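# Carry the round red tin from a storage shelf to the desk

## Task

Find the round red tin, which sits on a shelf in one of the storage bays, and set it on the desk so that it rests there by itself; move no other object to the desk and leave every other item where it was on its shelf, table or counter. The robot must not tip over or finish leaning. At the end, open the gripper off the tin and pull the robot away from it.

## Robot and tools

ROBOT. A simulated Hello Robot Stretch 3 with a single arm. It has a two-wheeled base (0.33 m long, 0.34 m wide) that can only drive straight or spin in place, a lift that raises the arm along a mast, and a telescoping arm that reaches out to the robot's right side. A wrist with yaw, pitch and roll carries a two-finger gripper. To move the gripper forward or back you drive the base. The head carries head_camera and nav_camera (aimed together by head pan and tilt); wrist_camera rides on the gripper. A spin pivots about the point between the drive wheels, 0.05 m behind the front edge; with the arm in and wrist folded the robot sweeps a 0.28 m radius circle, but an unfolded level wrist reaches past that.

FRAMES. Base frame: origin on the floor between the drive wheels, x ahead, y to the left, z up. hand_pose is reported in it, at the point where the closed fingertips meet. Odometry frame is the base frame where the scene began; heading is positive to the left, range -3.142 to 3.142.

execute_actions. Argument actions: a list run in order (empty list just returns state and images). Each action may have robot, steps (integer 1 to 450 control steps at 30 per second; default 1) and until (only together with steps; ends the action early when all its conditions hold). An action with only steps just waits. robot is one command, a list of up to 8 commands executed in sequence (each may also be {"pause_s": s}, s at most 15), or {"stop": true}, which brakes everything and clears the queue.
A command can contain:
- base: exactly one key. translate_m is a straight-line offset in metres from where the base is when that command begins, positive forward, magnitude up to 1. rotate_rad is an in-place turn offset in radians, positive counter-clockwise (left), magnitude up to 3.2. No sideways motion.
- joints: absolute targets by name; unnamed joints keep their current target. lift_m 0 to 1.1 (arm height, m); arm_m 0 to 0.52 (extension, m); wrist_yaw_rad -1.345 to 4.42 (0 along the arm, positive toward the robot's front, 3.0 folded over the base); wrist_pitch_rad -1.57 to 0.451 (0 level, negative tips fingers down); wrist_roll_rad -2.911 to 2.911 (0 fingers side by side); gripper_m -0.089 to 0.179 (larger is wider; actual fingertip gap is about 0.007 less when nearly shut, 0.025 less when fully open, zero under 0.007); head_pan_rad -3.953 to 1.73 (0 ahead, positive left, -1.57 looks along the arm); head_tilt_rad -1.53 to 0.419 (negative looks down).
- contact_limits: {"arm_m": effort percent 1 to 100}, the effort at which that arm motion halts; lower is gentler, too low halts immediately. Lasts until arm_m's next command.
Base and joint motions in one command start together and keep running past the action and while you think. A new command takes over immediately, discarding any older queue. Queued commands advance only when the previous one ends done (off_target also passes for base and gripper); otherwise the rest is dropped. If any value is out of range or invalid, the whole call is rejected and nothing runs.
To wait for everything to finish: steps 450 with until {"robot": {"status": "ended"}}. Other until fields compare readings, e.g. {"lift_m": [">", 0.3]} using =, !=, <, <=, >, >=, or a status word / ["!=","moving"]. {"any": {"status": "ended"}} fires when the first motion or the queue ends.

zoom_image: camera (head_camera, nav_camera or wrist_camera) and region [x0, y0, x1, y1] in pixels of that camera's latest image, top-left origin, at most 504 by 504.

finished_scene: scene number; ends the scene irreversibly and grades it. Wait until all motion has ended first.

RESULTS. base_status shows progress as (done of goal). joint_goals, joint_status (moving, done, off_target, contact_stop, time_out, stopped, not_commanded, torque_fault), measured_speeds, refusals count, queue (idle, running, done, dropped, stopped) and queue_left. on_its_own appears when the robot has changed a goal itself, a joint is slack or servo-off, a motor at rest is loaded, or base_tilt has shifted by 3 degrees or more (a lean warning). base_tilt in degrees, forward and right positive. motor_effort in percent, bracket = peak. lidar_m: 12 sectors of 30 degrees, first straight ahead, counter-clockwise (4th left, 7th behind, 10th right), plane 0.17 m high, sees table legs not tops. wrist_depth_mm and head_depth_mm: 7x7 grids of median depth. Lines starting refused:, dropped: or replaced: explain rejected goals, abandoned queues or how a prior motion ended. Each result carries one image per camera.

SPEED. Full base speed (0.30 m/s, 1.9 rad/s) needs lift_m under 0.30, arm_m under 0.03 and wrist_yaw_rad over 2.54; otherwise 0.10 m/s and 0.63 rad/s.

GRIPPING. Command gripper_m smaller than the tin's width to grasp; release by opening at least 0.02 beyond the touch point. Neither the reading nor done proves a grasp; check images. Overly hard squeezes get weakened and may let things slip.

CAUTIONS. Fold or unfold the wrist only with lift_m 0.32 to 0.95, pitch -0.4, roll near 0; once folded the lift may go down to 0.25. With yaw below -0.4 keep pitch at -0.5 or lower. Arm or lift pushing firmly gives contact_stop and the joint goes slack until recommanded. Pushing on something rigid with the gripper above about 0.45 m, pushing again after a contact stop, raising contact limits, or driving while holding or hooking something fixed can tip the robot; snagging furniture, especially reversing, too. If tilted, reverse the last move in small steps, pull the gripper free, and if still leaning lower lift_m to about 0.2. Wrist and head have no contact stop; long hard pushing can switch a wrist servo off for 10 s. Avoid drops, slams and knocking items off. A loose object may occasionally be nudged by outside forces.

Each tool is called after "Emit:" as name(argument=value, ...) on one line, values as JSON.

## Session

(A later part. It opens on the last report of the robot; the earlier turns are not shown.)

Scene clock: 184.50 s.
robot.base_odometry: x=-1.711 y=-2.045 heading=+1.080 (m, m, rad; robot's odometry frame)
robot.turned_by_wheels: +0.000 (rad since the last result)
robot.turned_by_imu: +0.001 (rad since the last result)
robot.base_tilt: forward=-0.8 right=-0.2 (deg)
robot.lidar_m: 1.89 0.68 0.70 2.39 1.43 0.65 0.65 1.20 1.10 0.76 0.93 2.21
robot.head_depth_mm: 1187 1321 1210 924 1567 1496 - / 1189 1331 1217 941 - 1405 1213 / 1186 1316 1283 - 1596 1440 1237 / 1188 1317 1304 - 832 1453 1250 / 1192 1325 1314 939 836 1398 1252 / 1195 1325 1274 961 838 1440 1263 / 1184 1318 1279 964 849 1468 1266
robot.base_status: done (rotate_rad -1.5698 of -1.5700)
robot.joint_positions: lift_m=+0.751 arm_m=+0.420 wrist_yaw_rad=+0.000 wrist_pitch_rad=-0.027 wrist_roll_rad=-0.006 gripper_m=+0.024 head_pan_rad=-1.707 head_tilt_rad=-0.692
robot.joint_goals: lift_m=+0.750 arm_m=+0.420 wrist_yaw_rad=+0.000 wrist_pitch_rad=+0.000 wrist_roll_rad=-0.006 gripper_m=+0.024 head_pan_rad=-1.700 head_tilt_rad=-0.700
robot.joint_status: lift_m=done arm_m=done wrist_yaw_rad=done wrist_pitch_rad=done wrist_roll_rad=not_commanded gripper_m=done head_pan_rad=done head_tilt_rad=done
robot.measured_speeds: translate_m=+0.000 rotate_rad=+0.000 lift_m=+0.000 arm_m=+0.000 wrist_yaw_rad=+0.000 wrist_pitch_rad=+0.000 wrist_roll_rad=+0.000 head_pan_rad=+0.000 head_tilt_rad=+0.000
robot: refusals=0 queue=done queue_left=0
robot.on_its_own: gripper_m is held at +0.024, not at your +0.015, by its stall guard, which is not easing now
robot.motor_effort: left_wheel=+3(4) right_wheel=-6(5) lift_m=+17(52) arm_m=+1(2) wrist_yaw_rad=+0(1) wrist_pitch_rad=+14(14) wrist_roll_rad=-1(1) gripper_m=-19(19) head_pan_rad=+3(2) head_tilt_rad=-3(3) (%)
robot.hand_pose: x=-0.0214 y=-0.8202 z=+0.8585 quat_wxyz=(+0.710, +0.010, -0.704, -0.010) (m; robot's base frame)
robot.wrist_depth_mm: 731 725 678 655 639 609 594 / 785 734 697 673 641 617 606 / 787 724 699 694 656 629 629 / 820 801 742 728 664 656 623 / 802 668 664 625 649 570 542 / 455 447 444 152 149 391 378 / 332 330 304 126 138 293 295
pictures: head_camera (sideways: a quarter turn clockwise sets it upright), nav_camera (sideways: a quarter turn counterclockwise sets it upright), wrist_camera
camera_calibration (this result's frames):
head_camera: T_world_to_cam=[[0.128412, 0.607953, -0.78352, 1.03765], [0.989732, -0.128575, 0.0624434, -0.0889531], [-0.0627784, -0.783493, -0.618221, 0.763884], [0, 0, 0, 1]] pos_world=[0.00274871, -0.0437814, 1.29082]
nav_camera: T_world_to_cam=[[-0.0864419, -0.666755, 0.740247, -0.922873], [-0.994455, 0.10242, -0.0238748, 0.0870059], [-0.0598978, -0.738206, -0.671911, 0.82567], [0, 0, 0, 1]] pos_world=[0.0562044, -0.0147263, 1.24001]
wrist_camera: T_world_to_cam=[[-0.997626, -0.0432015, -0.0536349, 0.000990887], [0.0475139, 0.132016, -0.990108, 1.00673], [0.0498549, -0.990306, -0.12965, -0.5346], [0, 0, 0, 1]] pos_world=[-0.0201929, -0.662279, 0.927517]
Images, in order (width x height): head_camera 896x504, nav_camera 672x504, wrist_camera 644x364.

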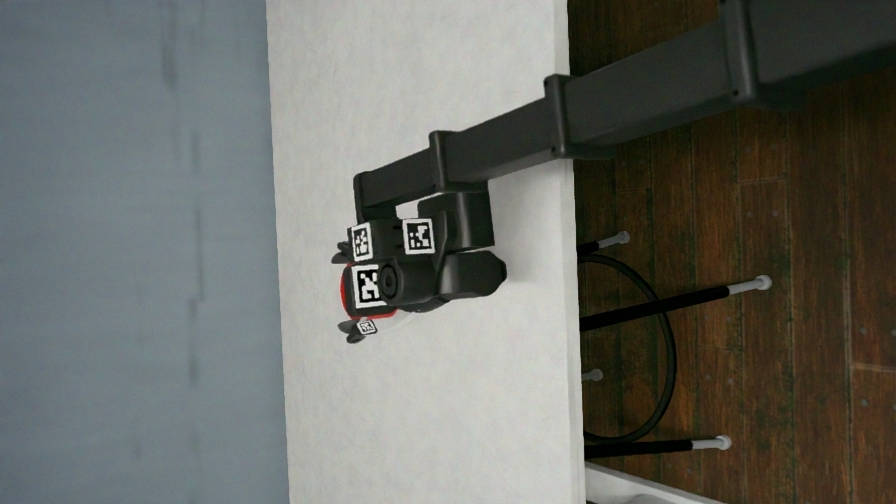

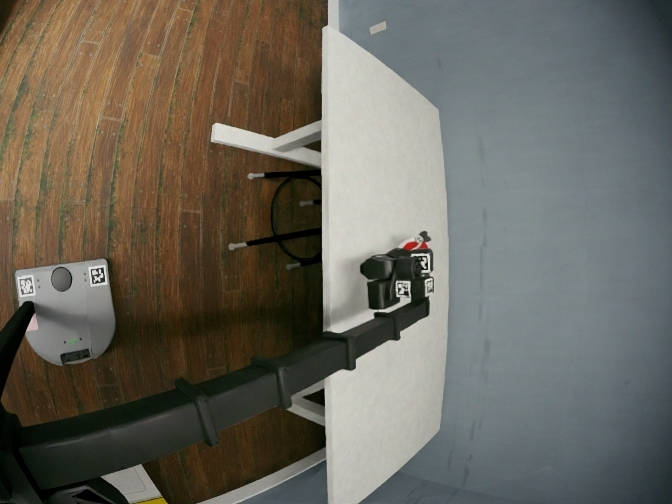

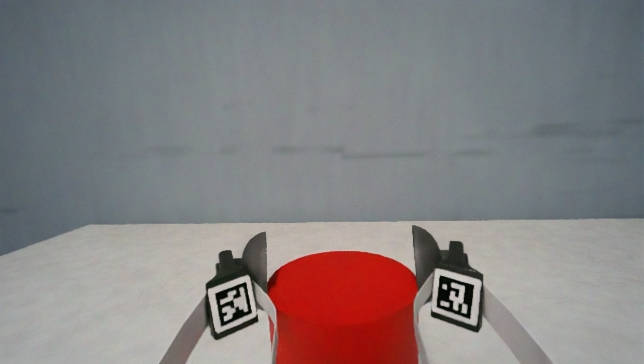

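Emit:
execute_actions(actions=[{"robot":{"joints":{"lift_m":0.68}},"steps":450,"until":{"robot":{"status":"ended"}}}])

Scene clock: 187.90 s.
robot.base_odometry: x=-1.711 y=-2.045 heading=+1.080 (m, m, rad; robot's odometry frame)
robot.turned_by_wheels: +0.000 (rad since the last result)
robot.turned_by_imu: +0.000 (rad since the last result)
robot.base_tilt: forward=-0.8 right=-0.2 (deg)
robot.lidar_m: 1.88 0.68 0.70 2.39 1.43 0.65 0.65 1.21 1.10 0.76 0.93 2.22
robot.head_depth_mm: 1187 1311 1202 922 1577 1426 - / 1188 1318 1217 928 818 - 1217 / 1190 1323 1229 1000 1634 1433 1243 / 1191 1322 1248 - 1606 1455 1249 / 1187 1317 1261 938 834 1389 1249 / 1192 1323 1269 957 844 1443 1255 / 1189 1330 1287 969 846 1474 1262
robot.base_status: done (rotate_rad -1.5698 of -1.5700)
robot.joint_positions: lift_m=+0.681 arm_m=+0.420 wrist_yaw_rad=+0.000 wrist_pitch_rad=-0.027 wrist_roll_rad=-0.006 gripper_m=+0.024 head_pan_rad=-1.707 head_tilt_rad=-0.692
robot.joint_goals: lift_m=+0.680 arm_m=+0.420 wrist_yaw_rad=+0.000 wrist_pitch_rad=+0.000 wrist_roll_rad=-0.006 gripper_m=+0.024 head_pan_rad=-1.700 head_tilt_rad=-0.700
robot.joint_status: lift_m=done arm_m=done wrist_yaw_rad=done wrist_pitch_rad=done wrist_roll_rad=not_commanded gripper_m=done head_pan_rad=done head_tilt_rad=done
robot.measured_speeds: translate_m=+0.000 rotate_rad=+0.000 lift_m=+0.000 arm_m=+0.000 wrist_yaw_rad=+0.000 wrist_pitch_rad=+0.000 wrist_roll_rad=+0.000 head_pan_rad=+0.000 head_tilt_rad=+0.000
robot: refusals=0 queue=done queue_left=0
robot.on_its_own: gripper_m is held at +0.024, not at your +0.015, by its stall guard, which is not easing now
robot.motor_effort: left_wheel=+4(4) right_wheel=-6(5) lift_m=+17(19) arm_m=+1(1) wrist_yaw_rad=+0(0) wrist_pitch_rad=+14(14) wrist_roll_rad=-1(1) gripper_m=-19(19) head_pan_rad=+3(3) head_tilt_rad=-3(3) (%)
robot.hand_pose: x=-0.0214 y=-0.8202 z=+0.7884 quat_wxyz=(+0.710, +0.010, -0.704, -0.010) (m; robot's base frame)
robot.wrist_depth_mm: 739 703 687 650 621 618 584 / 761 732 695 657 649 624 608 / 806 756 725 706 665 633 617 / 794 769 739 699 674 645 625 / 473 453 442 415 423 377 363 / 298 296 297 151 149 260 253 / 222 219 201 126 138 196 194
pictures: head_camera (sideways: a quarter turn clockwise sets it upright), nav_camera (sideways: a quarter turn counterclockwise sets it upright), wrist_camera
camera_calibration (this result's frames):
head_camera: T_world_to_cam=[[0.128412, 0.607953, -0.78352, 1.03765], [0.989732, -0.128575, 0.0624434, -0.0889531], [-0.0627782, -0.783493, -0.618221, 0.763884], [0, 0, 0, 1]] pos_world=[0.00274872, -0.0437814, 1.29082]
nav_camera: T_world_to_cam=[[-0.0864417, -0.666755, 0.740247, -0.922873], [-0.994455, 0.10242, -0.0238748, 0.0870059], [-0.0598976, -0.738206, -0.671911, 0.82567], [0, 0, 0, 1]] pos_world=[0.0562044, -0.0147263, 1.24001]
wrist_camera: T_world_to_cam=[[-0.997626, -0.0432012, -0.0536349, -0.00276344], [0.0475138, 0.132019, -0.990108, 0.937426], [0.0498547, -0.990305, -0.129653, -0.543673], [0, 0, 0, 1]] pos_world=[-0.0201929, -0.66228, 0.857515]
Images, in order (width x height): head_camera 896x504, nav_camera 672x504, wrist_camera 644x364.

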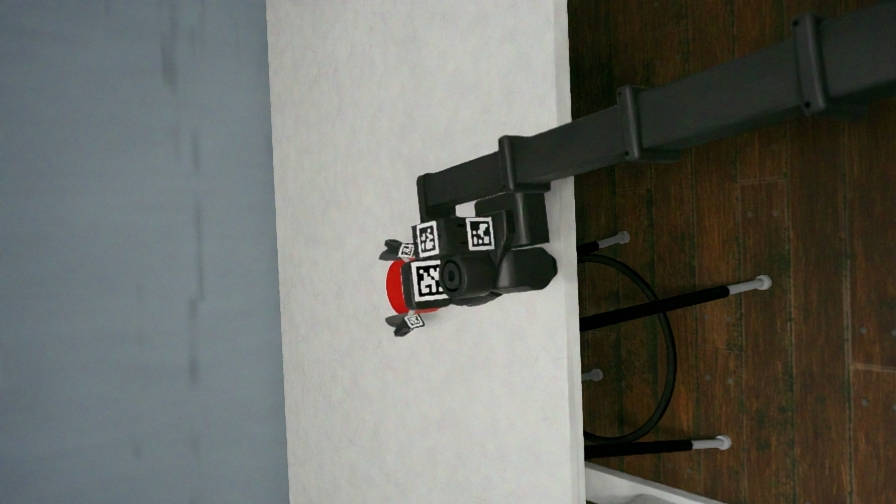

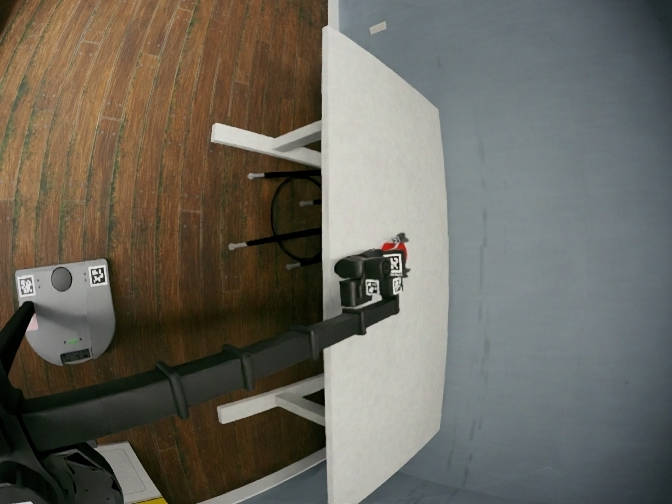

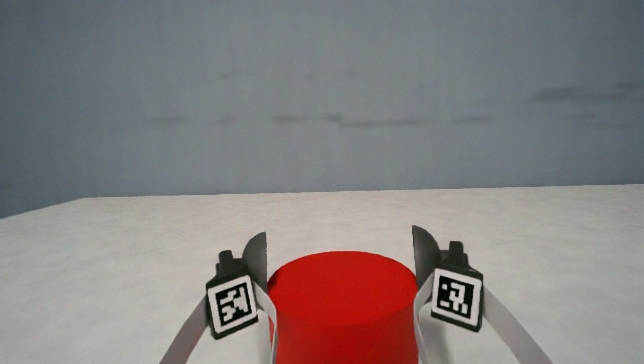

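Same readings as 17 mm above previously.

Emit:
execute_actions(actions=[{"robot":[{"joints":{"lift_m":0.663}},{"joints":{"gripper_m":0.15}},{"joints":{"lift_m":0.72}},{"joints":{"arm_m":0.0}}],"steps":450,"until":{"robot":{"status":"ended"}}}])

Scene clock: 197.43 s.
robot.base_odometry: x=-1.711 y=-2.045 heading=+1.080 (m, m, rad; robot's odometry frame)
robot.turned_by_wheels: +0.000 (rad since the last result)
robot.turned_by_imu: +0.001 (rad since the last result)
robot.base_tilt: forward=-0.8 right=-0.3 (deg)
robot.lidar_m: 1.87 0.68 0.70 2.38 1.43 0.65 0.65 1.20 1.10 0.76 0.93 2.22
robot.head_depth_mm: 1193 1316 1203 920 1571 1430 1252 / 1188 1318 1215 932 1576 1436 1257 / 1193 1323 1232 937 1591 1442 1269 / 1185 1329 1241 928 835 1452 - / 1192 1319 1258 930 835 1387 1249 / 1186 1321 1278 960 844 1437 1266 / 1191 1317 1287 969 849 1473 1261
robot.base_status: done (rotate_rad -1.5698 of -1.5700)
robot.joint_positions: lift_m=+0.719 arm_m=+0.000 wrist_yaw_rad=+0.000 wrist_pitch_rad=-0.022 wrist_roll_rad=-0.006 gripper_m=+0.150 head_pan_rad=-1.707 head_tilt_rad=-0.692
robot.joint_goals: lift_m=+0.720 arm_m=+0.000 wrist_yaw_rad=+0.000 wrist_pitch_rad=+0.000 wrist_roll_rad=-0.006 gripper_m=+0.150 head_pan_rad=-1.700 head_tilt_rad=-0.700
robot.joint_status: lift_m=done arm_m=done wrist_yaw_rad=done wrist_pitch_rad=done wrist_roll_rad=not_commanded gripper_m=done head_pan_rad=done head_tilt_rad=done
robot.measured_speeds: translate_m=+0.000 rotate_rad=+0.000 lift_m=+0.000 arm_m=+0.000 wrist_yaw_rad=+0.000 wrist_pitch_rad=+0.000 wrist_roll_rad=+0.000 head_pan_rad=+0.000 head_tilt_rad=+0.000
robot: refusals=0 queue=done queue_left=0
robot.motor_effort: left_wheel=+4(4) right_wheel=-4(5) lift_m=+52(55) arm_m=-3(5) wrist_yaw_rad=+0(1) wrist_pitch_rad=+12(14) wrist_roll_rad=-1(0) gripper_m=+0(82) head_pan_rad=+3(2) head_tilt_rad=-3(3) (%)
robot.hand_pose: x=-0.0214 y=-0.4009 z=+0.8284 quat_wxyz=(+0.710, +0.008, -0.705, -0.008) (m; robot's base frame)
robot.wrist_depth_mm: - - - - - 922 910 / - - - - - - 949 / - - - - - - - / - - - - - 897 866 / 629 603 572 546 520 536 482 / 432 421 397 384 351 346 332 / - - - - - - -
pictures: head_camera (sideways: a quarter turn clockwise sets it upright), nav_camera (sideways: a quarter turn counterclockwise sets it upright), wrist_camera
camera_calibration (this result's frames):
head_camera: T_world_to_cam=[[0.128391, 0.607958, -0.78352, 1.03765], [0.989736, -0.12854, 0.0624434, -0.0889531], [-0.062751, -0.783495, -0.618221, 0.763885], [0, 0, 0, 1]] pos_world=[0.00275024, -0.0437815, 1.29082]
nav_camera: T_world_to_cam=[[-0.0864187, -0.666758, 0.740247, -0.922872], [-0.994458, 0.102386, -0.0238748, 0.087006], [-0.0598719, -0.738208, -0.671911, 0.825671], [0, 0, 0, 1]] pos_world=[0.0562049, -0.0147245, 1.24001]
wrist_camera: T_world_to_cam=[[-0.997633, -0.0432828, -0.0534272, 0.0172457], [0.0475375, 0.127234, -0.990733, 0.920212], [0.0496794, -0.990928, -0.124875, -0.127407], [0, 0, 0, 1]] pos_world=[-0.0202102, -0.242587, 0.896695]
Images, in order (width x height): head_camera 896x504, nav_camera 672x504, wrist_camera 644x364.

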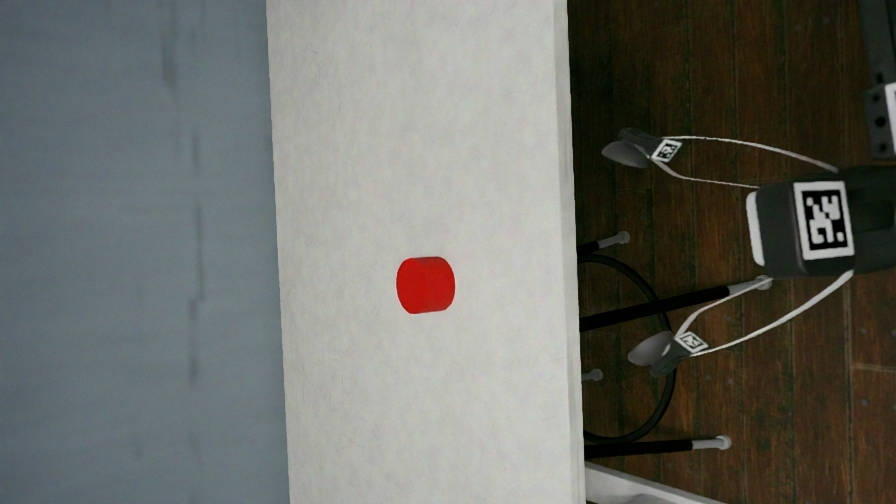

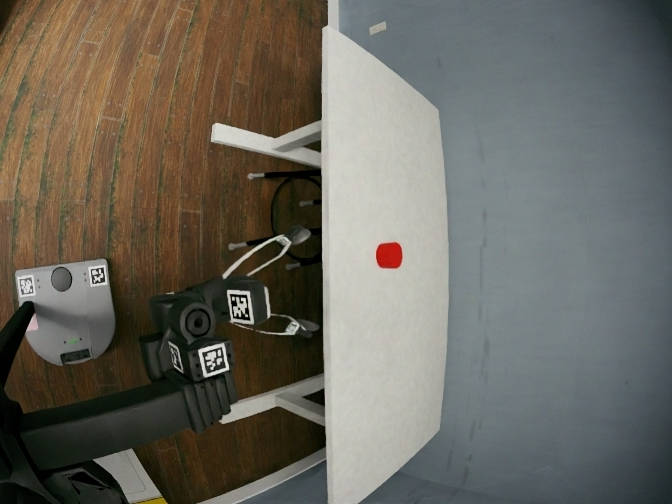

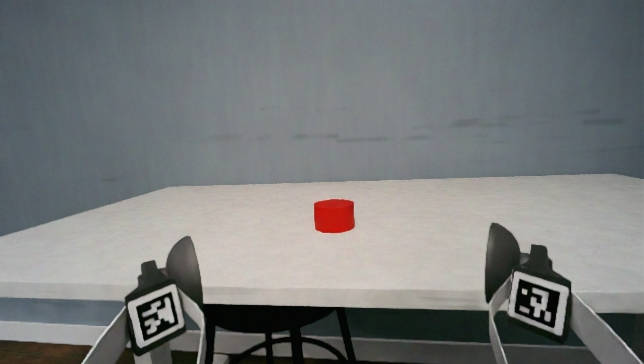

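Emit:
finished_scene(scene=2)

The scene is finished: the task was done.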